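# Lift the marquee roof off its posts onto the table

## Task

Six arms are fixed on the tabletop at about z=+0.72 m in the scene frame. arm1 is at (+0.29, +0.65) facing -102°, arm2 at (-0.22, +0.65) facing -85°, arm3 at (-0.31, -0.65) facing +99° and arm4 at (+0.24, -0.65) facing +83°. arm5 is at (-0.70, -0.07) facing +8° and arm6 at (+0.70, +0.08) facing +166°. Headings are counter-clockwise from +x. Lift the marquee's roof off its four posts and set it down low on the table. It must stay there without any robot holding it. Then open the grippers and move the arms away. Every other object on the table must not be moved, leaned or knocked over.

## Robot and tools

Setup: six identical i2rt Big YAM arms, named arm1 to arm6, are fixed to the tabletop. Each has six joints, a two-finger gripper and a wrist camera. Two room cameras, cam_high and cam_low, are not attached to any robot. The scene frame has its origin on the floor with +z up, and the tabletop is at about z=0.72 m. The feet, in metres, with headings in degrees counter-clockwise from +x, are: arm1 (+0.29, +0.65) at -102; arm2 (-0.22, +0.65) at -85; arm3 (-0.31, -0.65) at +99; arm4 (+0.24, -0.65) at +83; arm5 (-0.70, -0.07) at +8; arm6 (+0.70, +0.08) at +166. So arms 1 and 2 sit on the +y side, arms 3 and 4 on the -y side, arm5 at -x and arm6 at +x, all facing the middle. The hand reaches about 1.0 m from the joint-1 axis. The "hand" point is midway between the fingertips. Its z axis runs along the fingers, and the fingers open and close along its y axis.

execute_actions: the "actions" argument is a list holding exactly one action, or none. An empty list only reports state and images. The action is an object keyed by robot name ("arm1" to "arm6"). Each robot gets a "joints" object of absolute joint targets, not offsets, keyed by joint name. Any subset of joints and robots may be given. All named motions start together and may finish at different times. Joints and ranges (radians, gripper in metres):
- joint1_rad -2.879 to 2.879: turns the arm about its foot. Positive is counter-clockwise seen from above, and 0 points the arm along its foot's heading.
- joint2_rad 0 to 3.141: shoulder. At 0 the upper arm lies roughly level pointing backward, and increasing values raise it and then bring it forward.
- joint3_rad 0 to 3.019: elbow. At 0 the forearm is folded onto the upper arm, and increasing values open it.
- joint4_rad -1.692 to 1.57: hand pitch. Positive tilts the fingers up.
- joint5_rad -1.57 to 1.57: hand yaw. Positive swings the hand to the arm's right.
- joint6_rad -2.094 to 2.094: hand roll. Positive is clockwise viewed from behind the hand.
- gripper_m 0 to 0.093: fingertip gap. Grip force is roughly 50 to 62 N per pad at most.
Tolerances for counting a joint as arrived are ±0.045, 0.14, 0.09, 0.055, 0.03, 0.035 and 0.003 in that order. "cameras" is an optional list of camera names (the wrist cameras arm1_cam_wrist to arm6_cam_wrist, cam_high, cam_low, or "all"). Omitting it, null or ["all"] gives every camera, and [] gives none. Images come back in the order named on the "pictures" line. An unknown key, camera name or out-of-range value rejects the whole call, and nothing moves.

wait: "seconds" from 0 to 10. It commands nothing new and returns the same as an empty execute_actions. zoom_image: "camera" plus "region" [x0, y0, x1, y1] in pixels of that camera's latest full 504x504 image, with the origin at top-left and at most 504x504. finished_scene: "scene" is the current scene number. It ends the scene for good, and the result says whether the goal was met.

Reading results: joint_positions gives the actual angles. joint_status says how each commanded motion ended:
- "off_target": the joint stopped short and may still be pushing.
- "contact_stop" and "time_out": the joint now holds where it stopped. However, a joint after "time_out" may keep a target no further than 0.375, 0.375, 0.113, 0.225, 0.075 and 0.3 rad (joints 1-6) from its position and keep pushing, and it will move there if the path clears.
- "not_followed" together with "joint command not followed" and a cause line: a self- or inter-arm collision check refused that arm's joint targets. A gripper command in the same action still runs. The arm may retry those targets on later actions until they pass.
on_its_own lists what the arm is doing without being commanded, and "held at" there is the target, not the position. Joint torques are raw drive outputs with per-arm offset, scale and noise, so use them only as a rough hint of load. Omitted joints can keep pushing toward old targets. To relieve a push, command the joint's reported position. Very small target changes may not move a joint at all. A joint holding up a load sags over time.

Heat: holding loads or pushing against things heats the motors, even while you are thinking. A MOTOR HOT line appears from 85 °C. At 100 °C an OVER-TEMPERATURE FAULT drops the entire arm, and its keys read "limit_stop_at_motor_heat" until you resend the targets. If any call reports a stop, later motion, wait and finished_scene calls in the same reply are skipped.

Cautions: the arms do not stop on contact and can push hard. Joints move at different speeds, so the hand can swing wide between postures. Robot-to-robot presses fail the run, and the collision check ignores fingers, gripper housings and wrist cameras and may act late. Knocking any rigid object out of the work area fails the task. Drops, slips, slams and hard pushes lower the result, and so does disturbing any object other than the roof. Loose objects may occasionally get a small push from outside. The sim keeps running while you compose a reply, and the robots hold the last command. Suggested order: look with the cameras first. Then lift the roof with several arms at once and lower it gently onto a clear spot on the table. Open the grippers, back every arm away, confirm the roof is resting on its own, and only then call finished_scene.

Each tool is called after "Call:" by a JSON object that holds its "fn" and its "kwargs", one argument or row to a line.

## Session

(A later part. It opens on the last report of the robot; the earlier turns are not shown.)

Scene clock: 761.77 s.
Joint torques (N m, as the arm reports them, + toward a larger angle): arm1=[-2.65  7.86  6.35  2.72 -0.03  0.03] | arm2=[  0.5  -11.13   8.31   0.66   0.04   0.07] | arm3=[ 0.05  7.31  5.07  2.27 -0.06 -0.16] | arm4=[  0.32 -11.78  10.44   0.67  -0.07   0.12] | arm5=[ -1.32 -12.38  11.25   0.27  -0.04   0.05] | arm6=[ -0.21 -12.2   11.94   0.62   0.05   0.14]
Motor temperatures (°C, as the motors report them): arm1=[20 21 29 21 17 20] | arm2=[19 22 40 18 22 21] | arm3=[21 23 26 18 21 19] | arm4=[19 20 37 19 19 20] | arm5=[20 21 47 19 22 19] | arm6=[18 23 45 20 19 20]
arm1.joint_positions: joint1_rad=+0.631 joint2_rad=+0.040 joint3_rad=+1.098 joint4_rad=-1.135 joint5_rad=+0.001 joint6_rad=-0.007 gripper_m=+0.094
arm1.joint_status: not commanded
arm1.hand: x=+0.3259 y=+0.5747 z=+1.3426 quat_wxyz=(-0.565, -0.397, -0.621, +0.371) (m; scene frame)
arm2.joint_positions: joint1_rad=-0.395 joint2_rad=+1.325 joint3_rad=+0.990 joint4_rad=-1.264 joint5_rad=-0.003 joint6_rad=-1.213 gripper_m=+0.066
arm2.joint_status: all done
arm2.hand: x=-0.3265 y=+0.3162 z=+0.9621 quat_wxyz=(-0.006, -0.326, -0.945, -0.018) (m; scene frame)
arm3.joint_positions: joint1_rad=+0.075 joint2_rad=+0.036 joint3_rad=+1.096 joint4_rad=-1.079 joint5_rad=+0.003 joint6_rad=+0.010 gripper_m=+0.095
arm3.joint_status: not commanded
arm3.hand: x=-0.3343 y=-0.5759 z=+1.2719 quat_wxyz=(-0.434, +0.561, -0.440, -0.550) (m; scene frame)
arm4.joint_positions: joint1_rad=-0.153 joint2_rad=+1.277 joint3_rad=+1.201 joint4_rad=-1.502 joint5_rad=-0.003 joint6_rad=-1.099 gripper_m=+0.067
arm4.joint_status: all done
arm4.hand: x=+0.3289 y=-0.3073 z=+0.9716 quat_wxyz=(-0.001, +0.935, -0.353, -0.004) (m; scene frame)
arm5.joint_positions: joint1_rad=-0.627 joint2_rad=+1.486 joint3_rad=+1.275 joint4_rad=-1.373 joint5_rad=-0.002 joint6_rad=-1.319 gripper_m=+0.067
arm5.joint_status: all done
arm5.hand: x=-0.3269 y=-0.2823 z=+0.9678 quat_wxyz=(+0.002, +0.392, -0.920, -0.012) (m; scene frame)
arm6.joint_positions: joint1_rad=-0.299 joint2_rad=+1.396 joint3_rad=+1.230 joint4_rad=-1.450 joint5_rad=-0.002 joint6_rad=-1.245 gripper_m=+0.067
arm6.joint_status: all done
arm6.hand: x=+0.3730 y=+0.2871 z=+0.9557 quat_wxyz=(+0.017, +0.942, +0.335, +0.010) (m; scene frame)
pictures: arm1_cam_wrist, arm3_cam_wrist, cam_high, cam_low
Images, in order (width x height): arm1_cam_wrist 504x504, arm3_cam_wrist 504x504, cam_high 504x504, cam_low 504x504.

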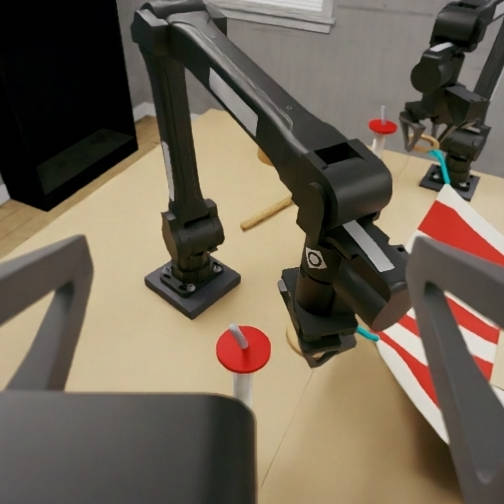

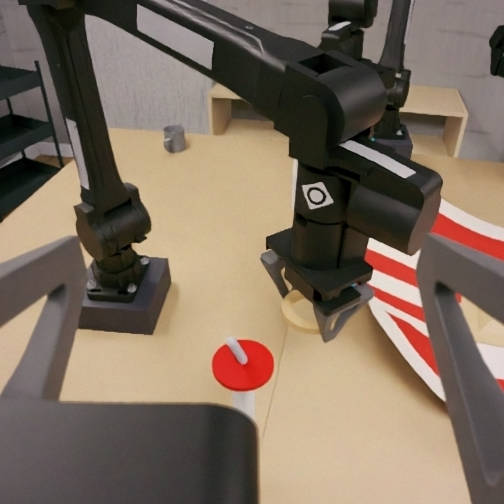

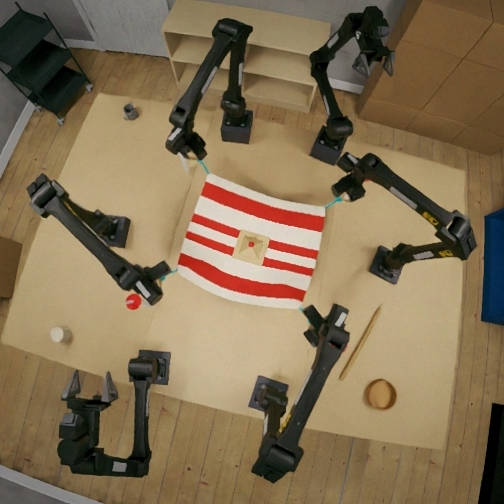

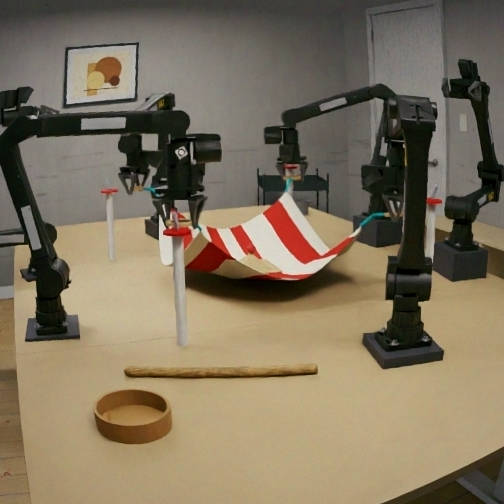

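Call:
{"fn": "execute_actions", "kwargs": {
  "actions": [
    {"arm2":{"joints":{"joint2_rad":1.642,"joint3_rad":0.636,"joint4_rad":-0.521}},"arm4":{"joints":{"joint2_rad":1.442,"joint3_rad":0.714,"joint4_rad":-0.815}},"arm5":{"joints":{"joint2_rad":1.697,"joint3_rad":0.877,"joint4_rad":-0.72}},"arm6":{"joints":{"joint2_rad":1.545,"joint3_rad":0.814,"joint4_rad":-0.78}}}
  ]
}}

Scene clock: 800.43 s.
Joint torques (N m, as the arm reports them, + toward a larger angle): arm1=[-2.64  7.82  6.34  2.72 -0.03  0.03] | arm2=[  0.66 -12.36   4.85   0.85  -0.01   0.03] | arm3=[ 0.14  7.17  5.07  2.28 -0.06 -0.15] | arm4=[  0.32 -12.18   7.1    0.77  -0.12   0.11] | arm5=[ -1.32 -13.12   8.02   0.41  -0.05   0.04] | arm6=[ -0.08 -11.75   7.91   0.87   0.04   0.14]
Motor temperatures (°C, as the motors report them): arm1=[20 21 29 21 17 20] | arm2=[19 23 35 18 22 21] | arm3=[21 23 26 18 21 19] | arm4=[19 20 33 19 19 20] | arm5=[20 22 43 19 22 19] | arm6=[18 24 43 20 18 20]
arm1.joint_positions: joint1_rad=+0.631 joint2_rad=+0.040 joint3_rad=+1.098 joint4_rad=-1.135 joint5_rad=+0.001 joint6_rad=-0.007 gripper_m=+0.094
arm1.joint_status: not commanded
arm1.hand: x=+0.3259 y=+0.5747 z=+1.3426 quat_wxyz=(-0.565, -0.397, -0.621, +0.371) (m; scene frame)
arm2.joint_positions: joint1_rad=-0.395 joint2_rad=+1.665 joint3_rad=+0.624 joint4_rad=-0.532 joint5_rad=-0.002 joint6_rad=-1.211 gripper_m=+0.066
arm2.joint_status: all done
arm2.hand: x=-0.3147 y=+0.3474 z=+0.7451 quat_wxyz=(-0.006, -0.326, -0.945, -0.005) (m; scene frame)
arm3.joint_positions: joint1_rad=+0.075 joint2_rad=+0.036 joint3_rad=+1.096 joint4_rad=-1.079 joint5_rad=+0.003 joint6_rad=+0.010 gripper_m=+0.095
arm3.joint_status: not commanded
arm3.hand: x=-0.3343 y=-0.5759 z=+1.2719 quat_wxyz=(-0.434, +0.561, -0.440, -0.550) (m; scene frame)
arm4.joint_positions: joint1_rad=-0.153 joint2_rad=+1.453 joint3_rad=+0.725 joint4_rad=-0.831 joint5_rad=-0.002 joint6_rad=-1.098 gripper_m=+0.067
arm4.joint_status: all done
arm4.hand: x=+0.3227 y=-0.3277 z=+0.7482 quat_wxyz=(-0.010, +0.935, -0.354, -0.005) (m; scene frame)
arm5.joint_positions: joint1_rad=-0.627 joint2_rad=+1.707 joint3_rad=+0.869 joint4_rad=-0.731 joint5_rad=-0.002 joint6_rad=-1.318 gripper_m=+0.067
arm5.joint_status: all done
arm5.hand: x=-0.3549 y=-0.2643 z=+0.7468 quat_wxyz=(-0.002, +0.392, -0.920, -0.006) (m; scene frame)
arm6.joint_positions: joint1_rad=-0.300 joint2_rad=+1.566 joint3_rad=+0.804 joint4_rad=-0.795 joint5_rad=-0.002 joint6_rad=-1.245 gripper_m=+0.067
arm6.joint_status: all done
arm6.hand: x=+0.3890 y=+0.2765 z=+0.7489 quat_wxyz=(-0.007, +0.942, +0.334, -0.008) (m; scene frame)
pictures: arm1_cam_wrist, arm2_cam_wrist, arm3_cam_wrist, arm4_cam_wrist, arm5_cam_wrist, arm6_cam_wrist, cam_high, cam_low
Images, in order (width x height): arm1_cam_wrist 504x504, arm2_cam_wrist 504x504, arm3_cam_wrist 504x504, arm4_cam_wrist 504x504, arm5_cam_wrist 504x504, arm6_cam_wrist 504x504, cam_high 504x504, cam_low 504x504.

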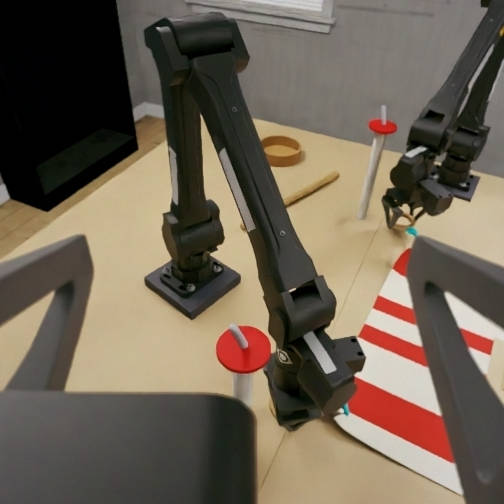

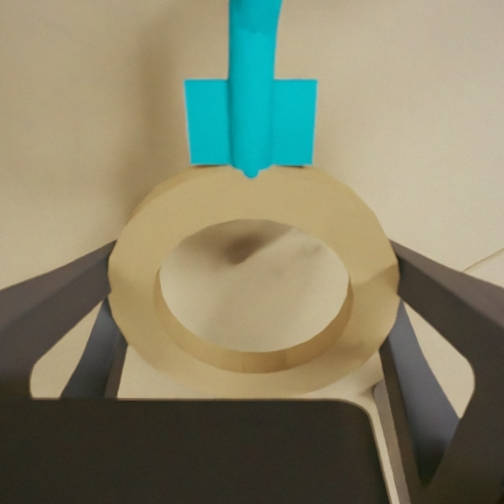

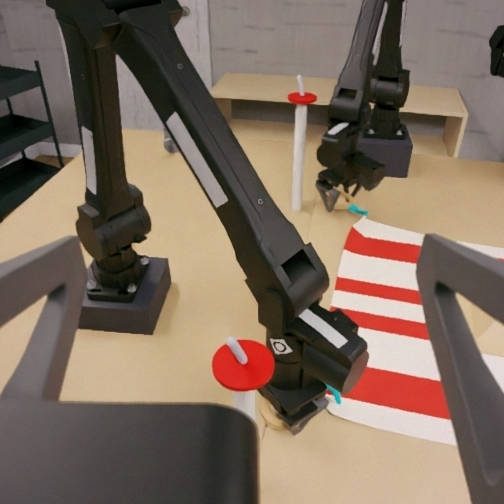

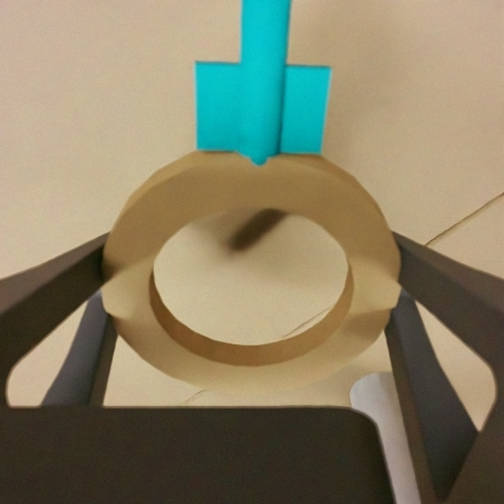

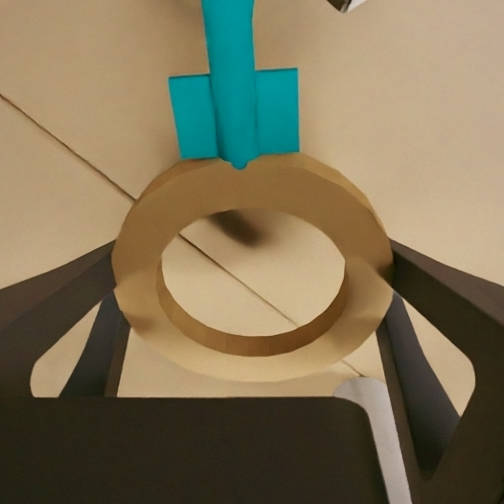

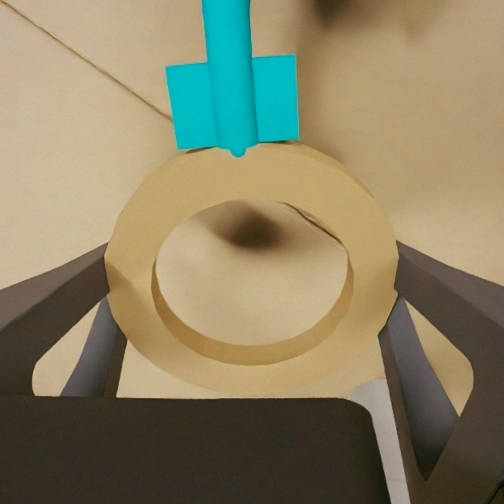

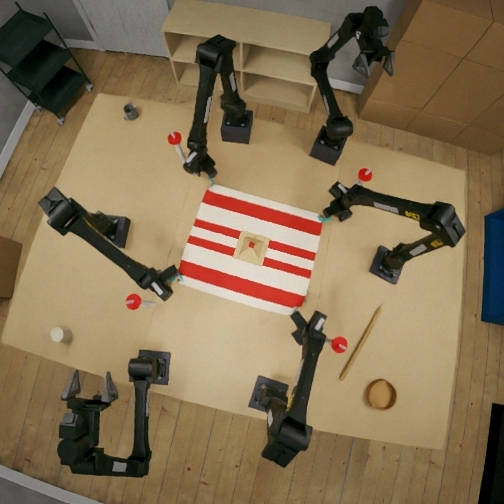

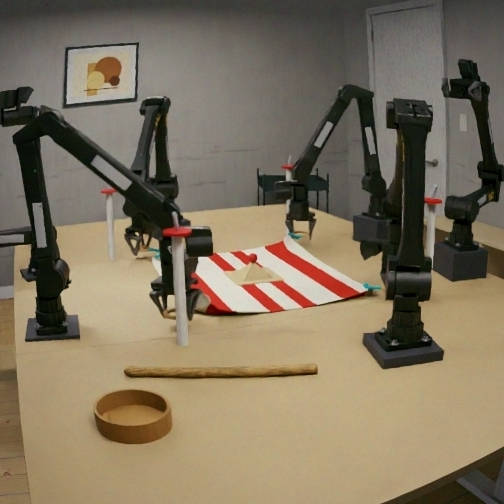

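Call:
{"fn": "zoom_image", "kwargs": {
  "camera": "cam_low",
  "region": [110, 220, 230, 340]
}}

Call:
{"fn": "zoom_image", "kwargs": {
  "camera": "arm3_cam_wrist",
  "region": [280, 140, 400, 260]
}}

Region (110, 220, 230, 340) of cam_low's 504x504 image, scaled by 4.200, with more detail than that image has.

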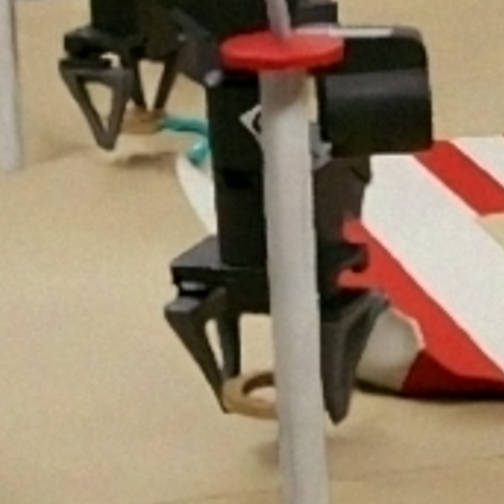

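Region (280, 140, 400, 260) of arm3_cam_wrist's 504x504 image, scaled by 4.200, with more detail than that image has.

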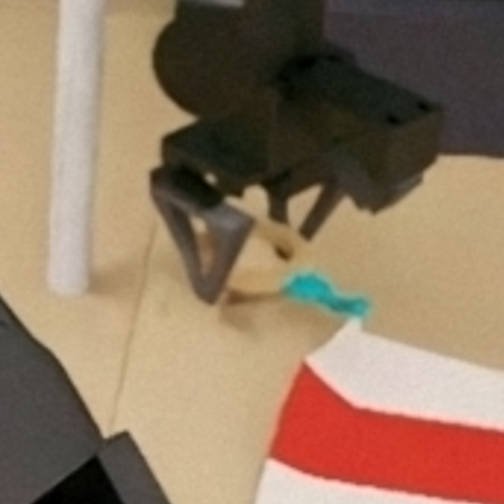

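Call:
{"fn": "execute_actions", "kwargs": {
  "actions": [
    {"arm2":{"joints":{"joint2_rad":1.703,"joint4_rad":-0.46}},"arm4":{"joints":{"joint2_rad":1.51,"joint4_rad":-0.759}},"arm5":{"joints":{"joint2_rad":1.75,"joint4_rad":-0.668}},"arm6":{"joints":{"joint2_rad":1.609,"joint4_rad":-0.73}}}
  ]
}}

Scene clock: 814.93 s.
Joint torques (N m, as the arm reports them, + toward a larger angle): arm1=[-2.63  7.76  6.33  2.71 -0.03  0.03] | arm2=[ 0.65 -9.53  4.75  0.97  0.03  0.01] | arm3=[ 0.05  7.28  5.1   2.24 -0.05 -0.16] | arm4=[ 0.33 -9.86  6.9   0.84 -0.12  0.11] | arm5=[ -1.23 -10.86   7.79   0.48  -0.05   0.05] | arm6=[-0.14 -9.43  7.86  0.94  0.04  0.14]
Motor temperatures (°C, as the motors report them): arm1=[20 21 29 21 17 20] | arm2=[19 23 33 18 22 21] | arm3=[21 23 26 18 21 19] | arm4=[19 20 31 19 19 20] | arm5=[20 22 41 19 22 19] | arm6=[18 24 41 20 18 20]
arm1.joint_positions: joint1_rad=+0.631 joint2_rad=+0.040 joint3_rad=+1.098 joint4_rad=-1.135 joint5_rad=+0.001 joint6_rad=-0.007 gripper_m=+0.094
arm1.joint_status: not commanded
arm1.hand: x=+0.3259 y=+0.5747 z=+1.3426 quat_wxyz=(-0.565, -0.397, -0.621, +0.371) (m; scene frame)
arm2.joint_positions: joint1_rad=-0.395 joint2_rad=+1.694 joint3_rad=+0.624 joint4_rad=-0.472 joint5_rad=-0.002 joint6_rad=-1.211 gripper_m=+0.066
arm2.joint_status: all done
arm2.hand: x=-0.3172 y=+0.3391 z=+0.7364 quat_wxyz=(-0.006, -0.326, -0.945, +0.011) (m; scene frame)
arm3.joint_positions: joint1_rad=+0.075 joint2_rad=+0.036 joint3_rad=+1.096 joint4_rad=-1.079 joint5_rad=+0.003 joint6_rad=+0.010 gripper_m=+0.095
arm3.joint_status: not commanded
arm3.hand: x=-0.3343 y=-0.5759 z=+1.2719 quat_wxyz=(-0.434, +0.561, -0.440, -0.550) (m; scene frame)
arm4.joint_positions: joint1_rad=-0.153 joint2_rad=+1.490 joint3_rad=+0.725 joint4_rad=-0.775 joint5_rad=-0.002 joint6_rad=-1.098 gripper_m=+0.067
arm4.joint_status: all done
arm4.hand: x=+0.3249 y=-0.3187 z=+0.7368 quat_wxyz=(-0.019, +0.935, -0.354, -0.006) (m; scene frame)
arm5.joint_positions: joint1_rad=-0.627 joint2_rad=+1.735 joint3_rad=+0.869 joint4_rad=-0.680 joint5_rad=-0.002 joint6_rad=-1.318 gripper_m=+0.067
arm5.joint_status: all done
arm5.hand: x=-0.3481 y=-0.2681 z=+0.7364 quat_wxyz=(-0.009, +0.392, -0.920, +0.003) (m; scene frame)
arm6.joint_positions: joint1_rad=-0.300 joint2_rad=+1.598 joint3_rad=+0.804 joint4_rad=-0.745 joint5_rad=-0.002 joint6_rad=-1.245 gripper_m=+0.067
arm6.joint_status: all done
arm6.hand: x=+0.3824 y=+0.2808 z=+0.7381 quat_wxyz=(-0.014, +0.942, +0.334, -0.014) (m; scene frame)
pictures: arm1_cam_wrist, arm2_cam_wrist, arm3_cam_wrist, arm4_cam_wrist, arm5_cam_wrist, arm6_cam_wrist, cam_high, cam_low
Images, in order (width x height): arm1_cam_wrist 504x504, arm2_cam_wrist 504x504, arm3_cam_wrist 504x504, arm4_cam_wrist 504x504, arm5_cam_wrist 504x504, arm6_cam_wrist 504x504, cam_high 504x504, cam_low 504x504.

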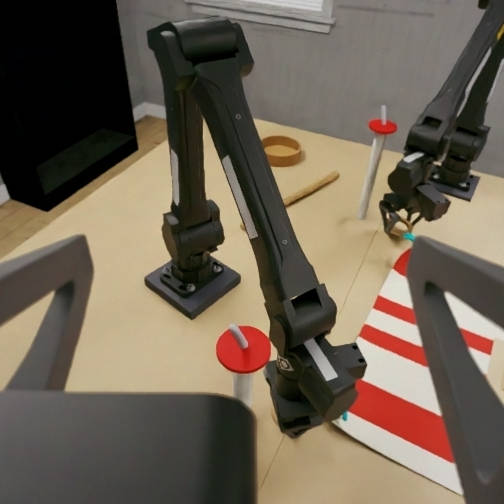

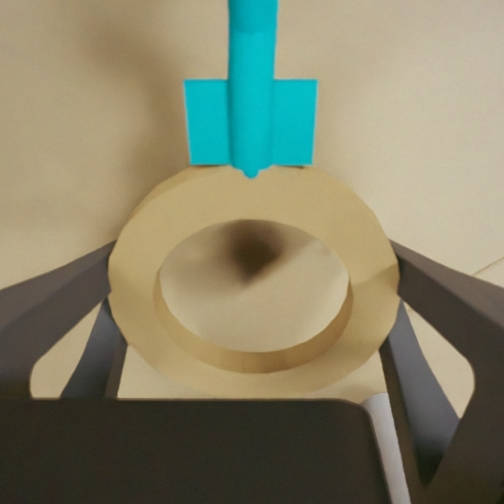

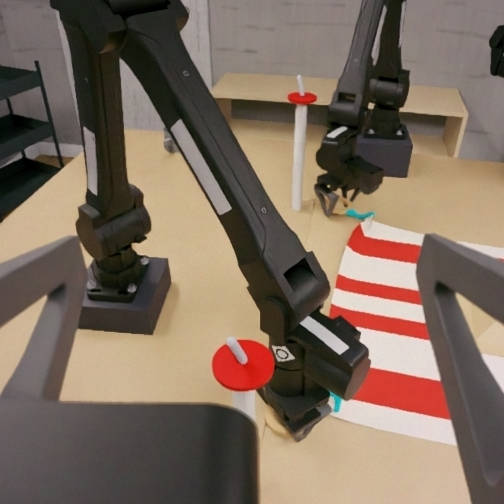

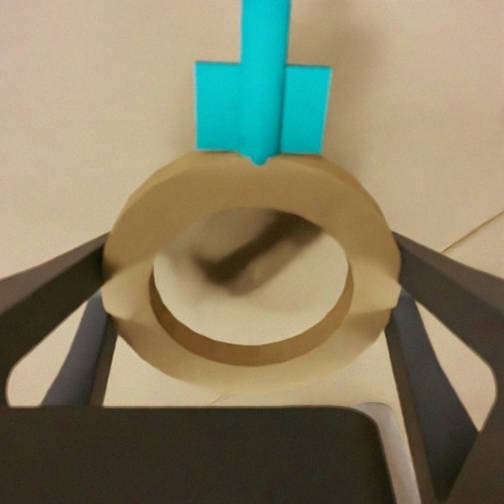

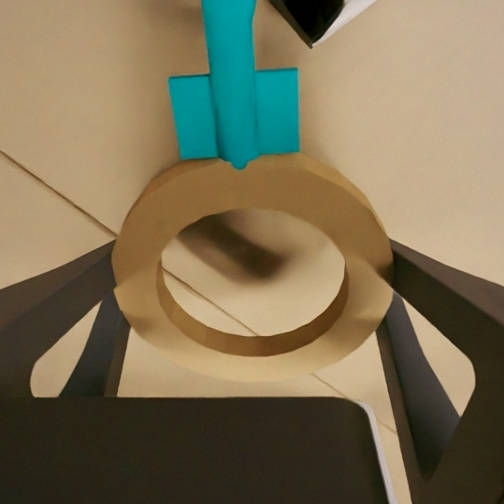

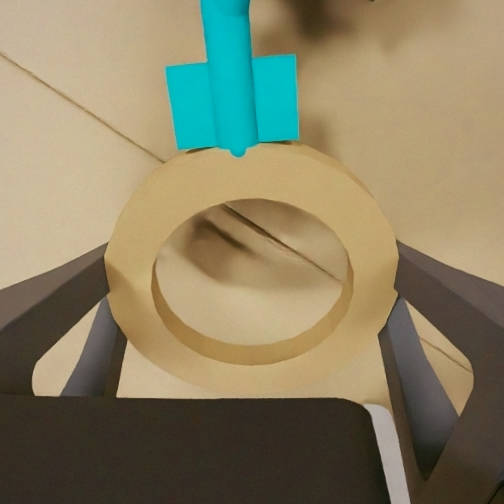

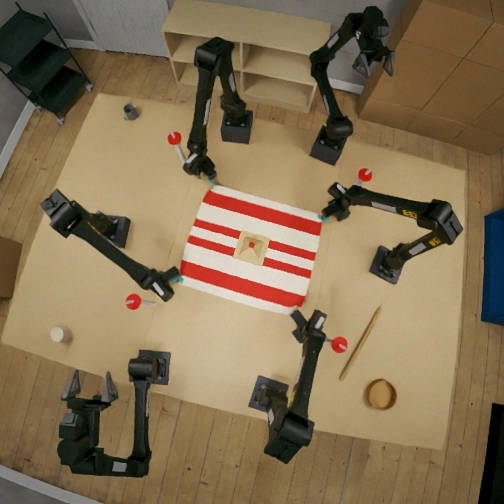

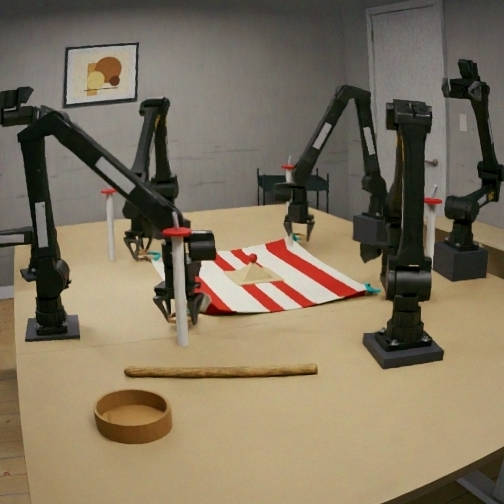

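Call:
{"fn": "execute_actions", "kwargs": {
  "actions": [
    {"arm2":{"joints":{"joint2_rad":1.741}},"arm4":{"joints":{"joint2_rad":1.548}},"arm5":{"joints":{"joint2_rad":1.781}},"arm6":{"joints":{"joint2_rad":1.647}}}
  ],
  "cameras": ["arm2_cam_wrist","arm4_cam_wrist","arm5_cam_wrist","arm6_cam_wrist","cam_low"]
}}

Scene clock: 824.00 s.
Joint torques (N m, as the arm reports them, + toward a larger angle): arm1=[-2.65  7.82  6.33  2.7  -0.03  0.03] | arm2=[ 0.41 -9.87  4.42  0.79 -0.05  0.07] | arm3=[-0.02  7.5   5.11  2.24 -0.06 -0.16] | arm4=[ 0.42 -9.96  6.58  0.72 -0.12  0.11] | arm5=[ -1.38 -11.01   7.6    0.28  -0.05   0.04] | arm6=[-0.08 -8.36  7.54  0.82  0.03  0.14]
Motor temperatures (°C, as the motors report them): arm1=[20 21 29 21 17 20] | arm2=[19 23 32 18 22 21] | arm3=[21 23 26 18 21 19] | arm4=[19 20 30 19 19 20] | arm5=[20 22 40 19 22 19] | arm6=[18 24 40 20 18 20]
arm1.joint_positions: joint1_rad=+0.631 joint2_rad=+0.040 joint3_rad=+1.098 joint4_rad=-1.135 joint5_rad=+0.001 joint6_rad=-0.007 gripper_m=+0.094
arm1.joint_status: not commanded
arm1.hand: x=+0.3259 y=+0.5747 z=+1.3426 quat_wxyz=(-0.565, -0.397, -0.621, +0.371) (m; scene frame)
arm2.joint_positions: joint1_rad=-0.395 joint2_rad=+1.727 joint3_rad=+0.625 joint4_rad=-0.468 joint5_rad=-0.001 joint6_rad=-1.211 gripper_m=+0.066
arm2.joint_status: all done
arm2.hand: x=-0.3154 y=+0.3450 z=+0.7267 quat_wxyz=(-0.005, -0.326, -0.945, -0.004) (m; scene frame)
arm3.joint_positions: joint1_rad=+0.075 joint2_rad=+0.036 joint3_rad=+1.096 joint4_rad=-1.079 joint5_rad=+0.003 joint6_rad=+0.010 gripper_m=+0.095
arm3.joint_status: not commanded
arm3.hand: x=-0.3343 y=-0.5759 z=+1.2719 quat_wxyz=(-0.434, +0.561, -0.440, -0.550) (m; scene frame)
arm4.joint_positions: joint1_rad=-0.153 joint2_rad=+1.526 joint3_rad=+0.725 joint4_rad=-0.774 joint5_rad=-0.002 joint6_rad=-1.098 gripper_m=+0.067
arm4.joint_status: all done
arm4.hand: x=+0.3238 y=-0.3229 z=+0.7254 quat_wxyz=(-0.002, +0.935, -0.354, -0.004) (m; scene frame)
arm5.joint_positions: joint1_rad=-0.627 joint2_rad=+1.763 joint3_rad=+0.869 joint4_rad=-0.677 joint5_rad=-0.002 joint6_rad=-1.318 gripper_m=+0.067
arm5.joint_status: all done
arm5.hand: x=-0.3518 y=-0.2659 z=+0.7258 quat_wxyz=(-0.002, +0.392, -0.920, -0.007) (m; scene frame)
arm6.joint_positions: joint1_rad=-0.300 joint2_rad=+1.618 joint3_rad=+0.806 joint4_rad=-0.742 joint5_rad=-0.001 joint6_rad=-1.244 gripper_m=+0.067
arm6.joint_status: all done
arm6.hand: x=+0.3837 y=+0.2800 z=+0.7313 quat_wxyz=(-0.007, +0.943, +0.334, -0.009) (m; scene frame)
pictures: arm2_cam_wrist, arm4_cam_wrist, arm5_cam_wrist, arm6_cam_wrist, cam_low
Images, in order (width x height): arm2_cam_wrist 504x504, arm4_cam_wrist 504x504, arm5_cam_wrist 504x504, arm6_cam_wrist 504x504, cam_low 504x504.

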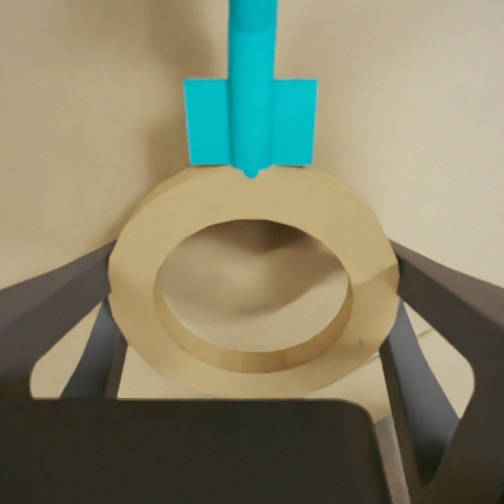

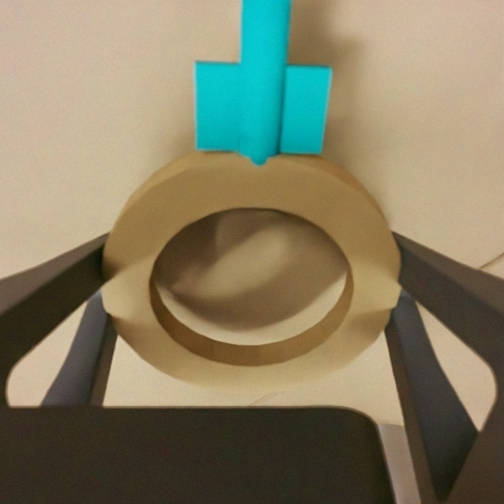

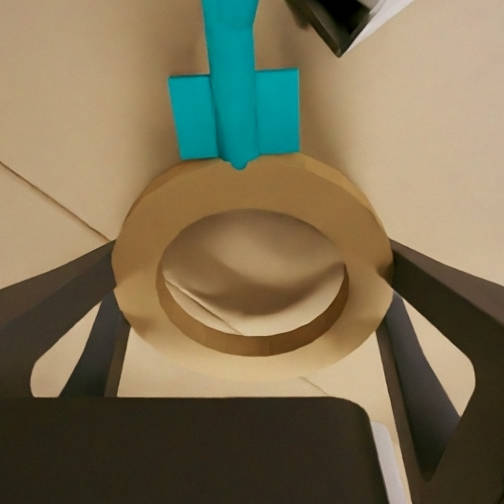

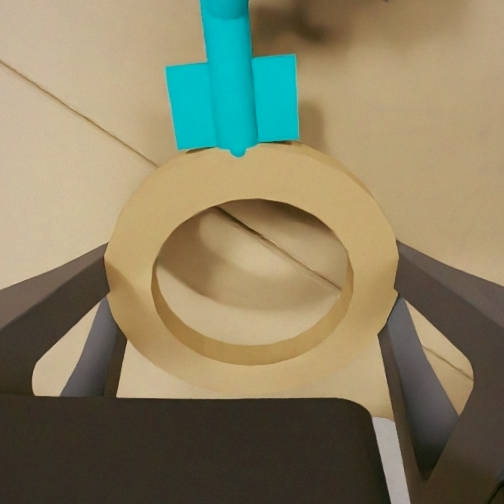

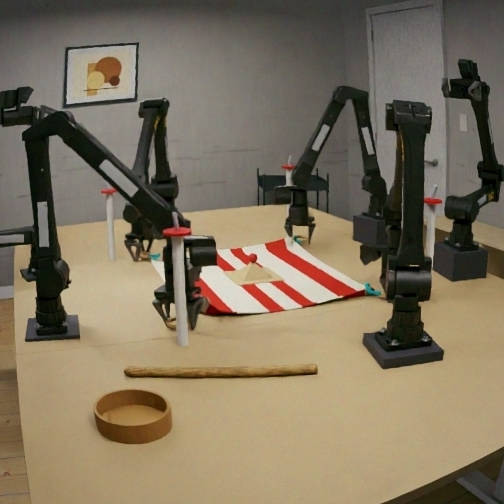

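Call:
{"fn": "execute_actions", "kwargs": {
  "actions": [
    {"arm2":{"joints":{"joint2_rad":1.727,"gripper_m":0.093}},"arm4":{"joints":{"joint2_rad":1.526,"gripper_m":0.093}},"arm5":{"joints":{"joint2_rad":1.763,"gripper_m":0.093}},"arm6":{"joints":{"joint2_rad":1.618,"gripper_m":0.093}}}
  ],
  "cameras": ["arm2_cam_wrist","arm4_cam_wrist","arm5_cam_wrist","arm6_cam_wrist","cam_low"]
}}

Scene clock: 829.67 s.
Joint torques (N m, as the arm reports them, + toward a larger angle): arm1=[-2.62  7.81  6.34  2.72 -0.03  0.03] | arm2=[  0.19 -10.99   4.38   0.76  -0.02   0.02] | arm3=[ 0.01  7.5   5.04  2.26 -0.05 -0.16] | arm4=[  0.35 -11.85   6.59   0.61  -0.13   0.11] | arm5=[ -1.4  -12.31   7.59   0.27  -0.05   0.04] | arm6=[  0.01 -10.61   7.57   0.78   0.01   0.14]
Motor temperatures (°C, as the motors report them): arm1=[20 21 29 21 17 20] | arm2=[19 23 32 18 22 21] | arm3=[21 23 26 18 21 19] | arm4=[19 20 30 19 19 20] | arm5=[20 22 40 19 22 19] | arm6=[18 23 40 20 18 20]
arm1.joint_positions: joint1_rad=+0.631 joint2_rad=+0.040 joint3_rad=+1.098 joint4_rad=-1.135 joint5_rad=+0.001 joint6_rad=-0.007 gripper_m=+0.094
arm1.joint_status: not commanded
arm1.hand: x=+0.3259 y=+0.5747 z=+1.3426 quat_wxyz=(-0.565, -0.397, -0.621, +0.371) (m; scene frame)
arm2.joint_positions: joint1_rad=-0.395 joint2_rad=+1.727 joint3_rad=+0.625 joint4_rad=-0.468 joint5_rad=-0.001 joint6_rad=-1.211 gripper_m=+0.093
arm2.joint_status: all done
arm2.hand: x=-0.3155 y=+0.3449 z=+0.7268 quat_wxyz=(-0.005, -0.326, -0.945, -0.003) (m; scene frame)
arm3.joint_positions: joint1_rad=+0.075 joint2_rad=+0.036 joint3_rad=+1.096 joint4_rad=-1.079 joint5_rad=+0.003 joint6_rad=+0.010 gripper_m=+0.095
arm3.joint_status: not commanded
arm3.hand: x=-0.3343 y=-0.5759 z=+1.2719 quat_wxyz=(-0.434, +0.561, -0.440, -0.550) (m; scene frame)
arm4.joint_positions: joint1_rad=-0.153 joint2_rad=+1.524 joint3_rad=+0.725 joint4_rad=-0.772 joint5_rad=-0.002 joint6_rad=-1.098 gripper_m=+0.093
arm4.joint_status: all done
arm4.hand: x=+0.3240 y=-0.3223 z=+0.7259 quat_wxyz=(-0.004, +0.935, -0.354, -0.004) (m; scene frame)
arm5.joint_positions: joint1_rad=-0.627 joint2_rad=+1.763 joint3_rad=+0.869 joint4_rad=-0.677 joint5_rad=-0.002 joint6_rad=-1.318 gripper_m=+0.093
arm5.joint_status: all done
arm5.hand: x=-0.3518 y=-0.2659 z=+0.7260 quat_wxyz=(-0.002, +0.392, -0.920, -0.007) (m; scene frame)
arm6.joint_positions: joint1_rad=-0.301 joint2_rad=+1.618 joint3_rad=+0.806 joint4_rad=-0.741 joint5_rad=-0.001 joint6_rad=-1.244 gripper_m=+0.093
arm6.joint_status: all done
arm6.hand: x=+0.3834 y=+0.2805 z=+0.7314 quat_wxyz=(-0.008, +0.943, +0.334, -0.009) (m; scene frame)
pictures: arm2_cam_wrist, arm4_cam_wrist, arm5_cam_wrist, arm6_cam_wrist, cam_low
Images, in order (width x height): arm2_cam_wrist 504x504, arm4_cam_wrist 504x504, arm5_cam_wrist 504x504, arm6_cam_wrist 504x504, cam_low 504x504.

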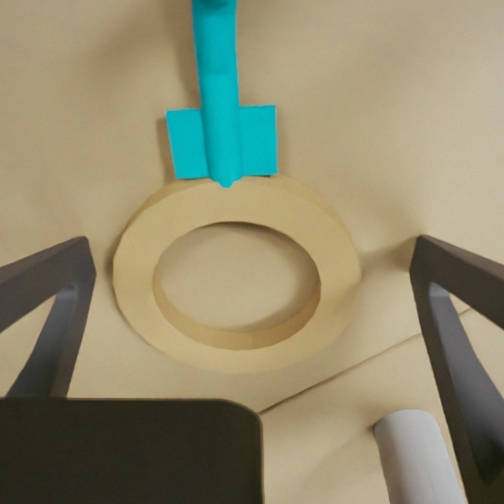

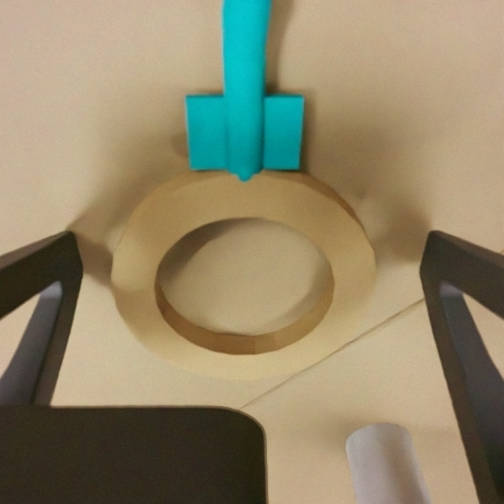

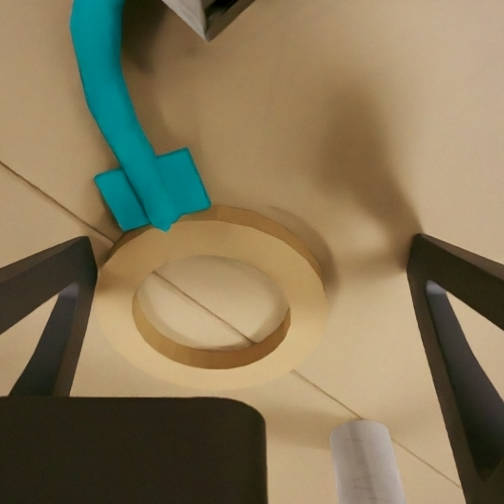

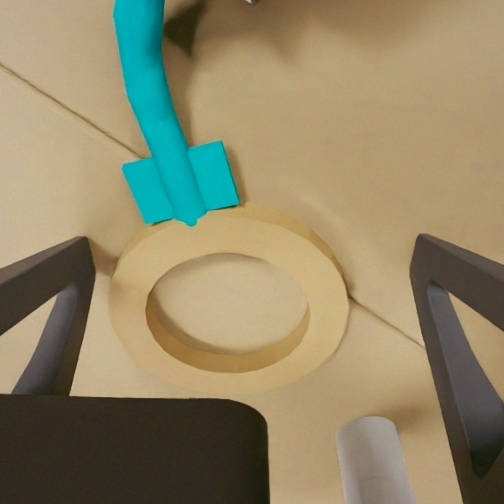

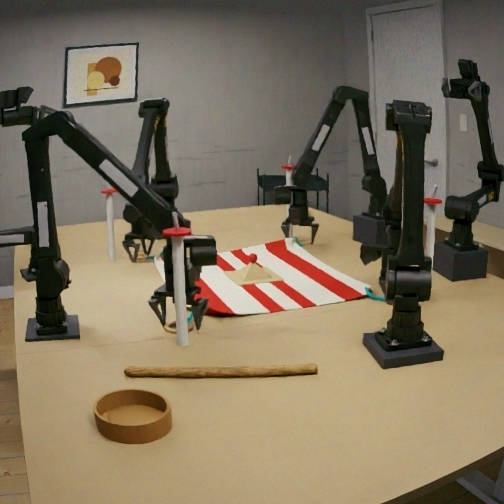

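Call:
{"fn": "execute_actions", "kwargs": {
  "actions": [
    {"arm2":{"joints":{"joint2_rad":0.98,"joint4_rad":-1.1}},"arm4":{"joints":{"joint2_rad":0.8,"joint4_rad":-1.35}},"arm5":{"joints":{"joint2_rad":1.03,"joint4_rad":-1.3}},"arm6":{"joints":{"joint2_rad":0.89,"joint4_rad":-1.33}}}
  ]
}}

Scene clock: 856.03 s.
Joint torques (N m, as the arm reports them, + toward a larger angle): arm1=[-2.6   7.85  6.33  2.7  -0.03  0.03] | arm2=[ 0.4  -4.51  8.1   0.37 -0.03  0.04] | arm3=[ 0.04  7.33  5.06  2.24 -0.04 -0.15] | arm4=[ 0.33 -2.99  9.8  -0.2  -0.14  0.12] | arm5=[-1.31 -4.45 11.8  -0.16 -0.06  0.06] | arm6=[-0.21 -3.6  10.67  0.01  0.02  0.15]
Motor temperatures (°C, as the motors report them): arm1=[20 21 29 21 17 20] | arm2=[19 23 31 18 22 21] | arm3=[21 23 26 18 21 19] | arm4=[19 21 29 19 19 20] | arm5=[20 22 39 19 22 19] | arm6=[18 24 39 20 18 20]
arm1.joint_positions: joint1_rad=+0.631 joint2_rad=+0.040 joint3_rad=+1.098 joint4_rad=-1.135 joint5_rad=+0.001 joint6_rad=-0.007 gripper_m=+0.094
arm1.joint_status: not commanded
arm1.hand: x=+0.3259 y=+0.5747 z=+1.3426 quat_wxyz=(-0.565, -0.397, -0.621, +0.371) (m; scene frame)
arm2.joint_positions: joint1_rad=-0.395 joint2_rad=+0.986 joint3_rad=+0.625 joint4_rad=-1.092 joint5_rad=-0.001 joint6_rad=-1.211 gripper_m=+0.093
arm2.joint_status: all done
arm2.hand: x=-0.2982 y=+0.4060 z=+0.9244 quat_wxyz=(-0.007, -0.326, -0.944, +0.055) (m; scene frame)
arm3.joint_positions: joint1_rad=+0.075 joint2_rad=+0.036 joint3_rad=+1.096 joint4_rad=-1.079 joint5_rad=+0.003 joint6_rad=+0.010 gripper_m=+0.095
arm3.joint_status: not commanded
arm3.hand: x=-0.3343 y=-0.5759 z=+1.2719 quat_wxyz=(-0.434, +0.561, -0.440, -0.550) (m; scene frame)
arm4.joint_positions: joint1_rad=-0.153 joint2_rad=+0.801 joint3_rad=+0.725 joint4_rad=-1.334 joint5_rad=-0.002 joint6_rad=-1.098 gripper_m=+0.093
arm4.joint_status: all done
arm4.hand: x=+0.2970 y=-0.4318 z=+0.9106 quat_wxyz=(-0.084, +0.932, -0.353, -0.013) (m; scene frame)
arm5.joint_positions: joint1_rad=-0.627 joint2_rad=+1.025 joint3_rad=+0.869 joint4_rad=-1.291 joint5_rad=-0.002 joint6_rad=-1.318 gripper_m=+0.093
arm5.joint_status: all done
arm5.hand: x=-0.4460 y=-0.2152 z=+0.9672 quat_wxyz=(-0.039, +0.391, -0.919, +0.042) (m; scene frame)
arm6.joint_positions: joint1_rad=-0.301 joint2_rad=+0.894 joint3_rad=+0.806 joint4_rad=-1.319 joint5_rad=-0.001 joint6_rad=-1.244 gripper_m=+0.093
arm6.joint_status: all done
arm6.hand: x=+0.4834 y=+0.2181 z=+0.9403 quat_wxyz=(-0.066, +0.939, +0.332, -0.055) (m; scene frame)
pictures: arm1_cam_wrist, arm2_cam_wrist, arm3_cam_wrist, arm4_cam_wrist, arm5_cam_wrist, arm6_cam_wrist, cam_high, cam_low
Images, in order (width x height): arm1_cam_wrist 504x504, arm2_cam_wrist 504x504, arm3_cam_wrist 504x504, arm4_cam_wrist 504x504, arm5_cam_wrist 504x504, arm6_cam_wrist 504x504, cam_high 504x504, cam_low 504x504.

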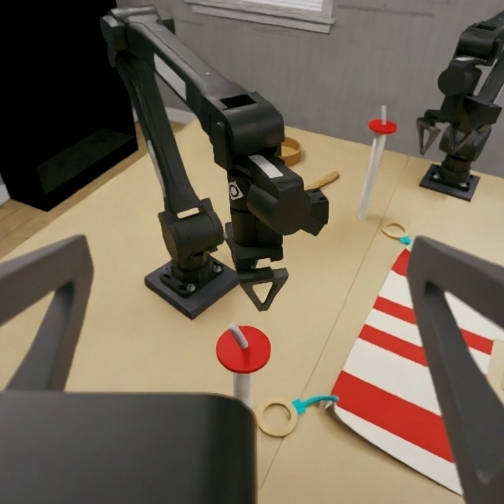

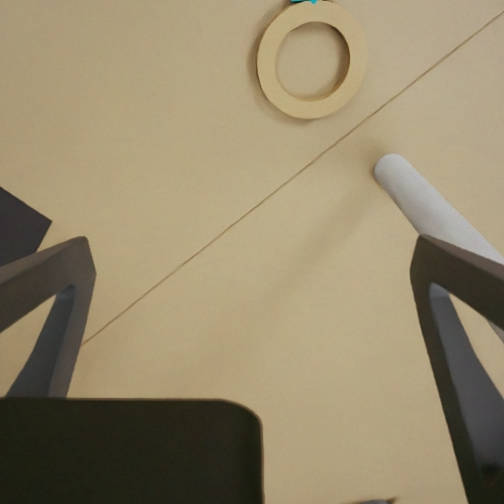

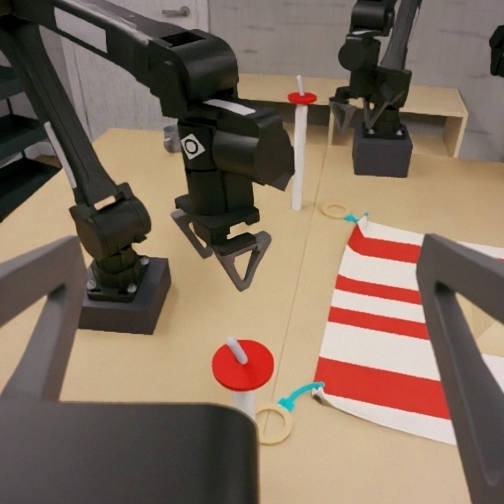

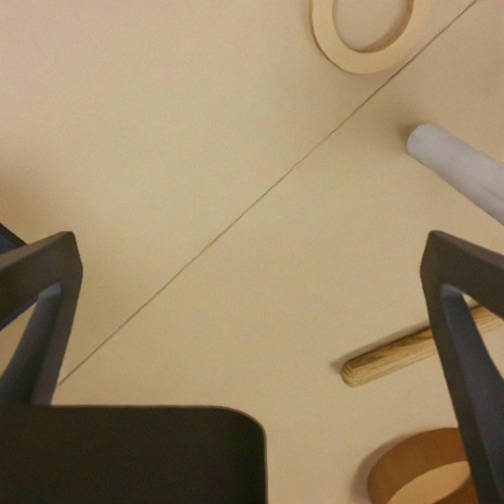

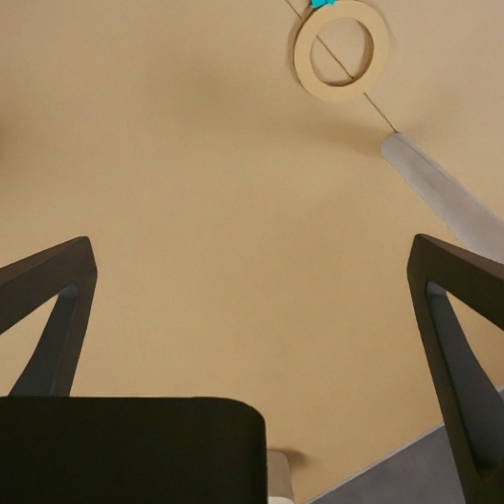

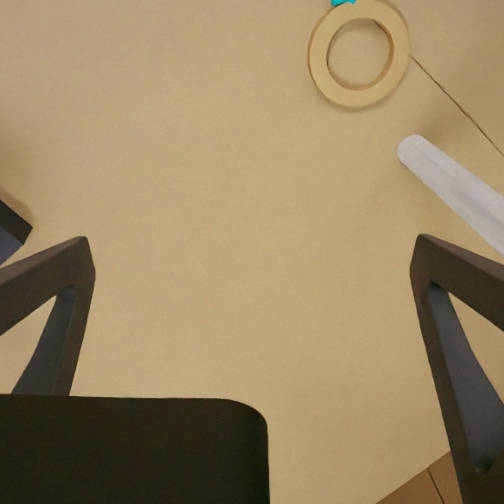

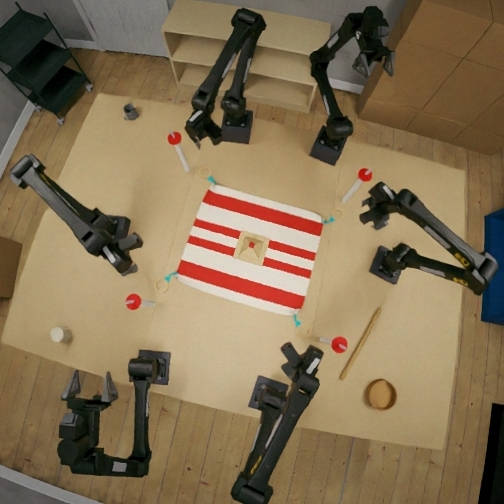

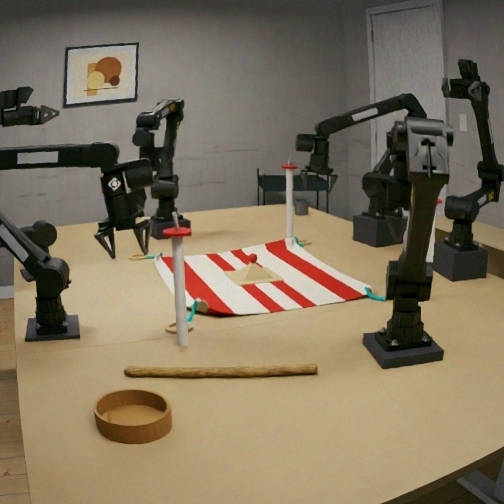

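Call:
{"fn": "zoom_image", "kwargs": {
  "camera": "cam_high",
  "region": [100, 100, 260, 260]
}}

Call:
{"fn": "zoom_image", "kwargs": {
  "camera": "cam_high",
  "region": [260, 120, 420, 280]
}}

Call:
{"fn": "zoom_image", "kwargs": {
  "camera": "cam_high",
  "region": [80, 240, 240, 400]
}}

Call:
{"fn": "zoom_image", "kwargs": {
  "camera": "cam_high",
  "region": [240, 260, 400, 420]
}}

Region (100, 100, 260, 260) of cam_high's 504x504 image, scaled by 3.150, with more detail than that image has.

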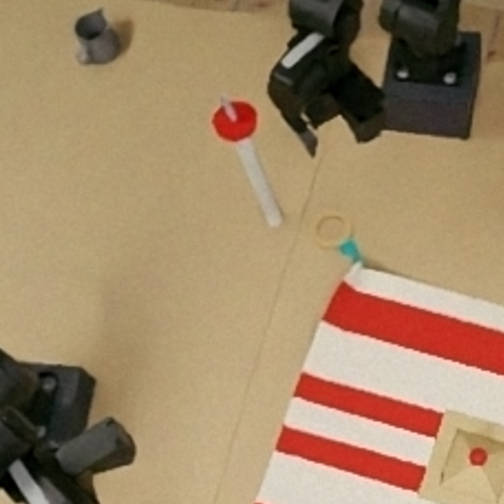

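Region (260, 120, 420, 280) of cam_high's 504x504 image, scaled by 3.150, with more detail than that image has.

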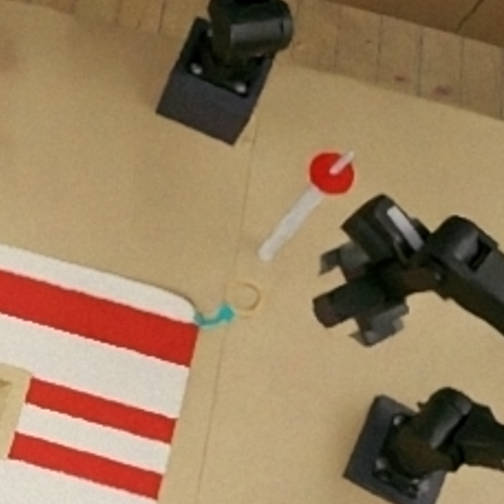

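Region (80, 240, 240, 400) of cam_high's 504x504 image, scaled by 3.150, with more detail than that image has.

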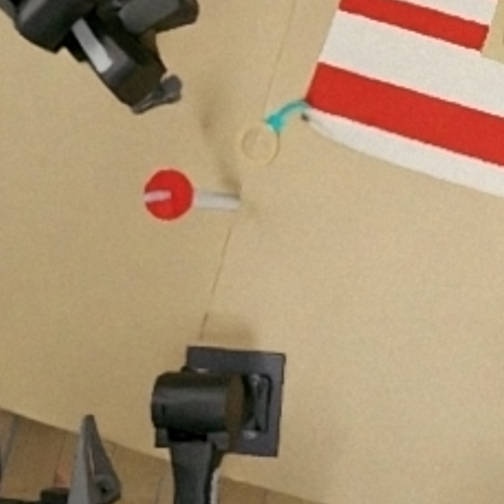

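Region (240, 260, 400, 420) of cam_high's 504x504 image, scaled by 3.150, with more detail than that image has.

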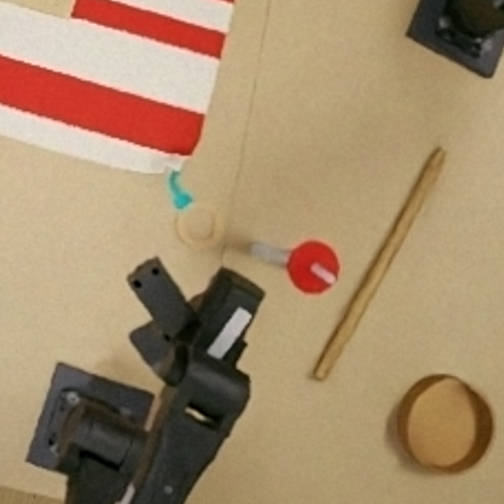

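Call:
{"fn": "finished_scene", "kwargs": {
  "scene": 1
}}

The scene is finished: the task was done.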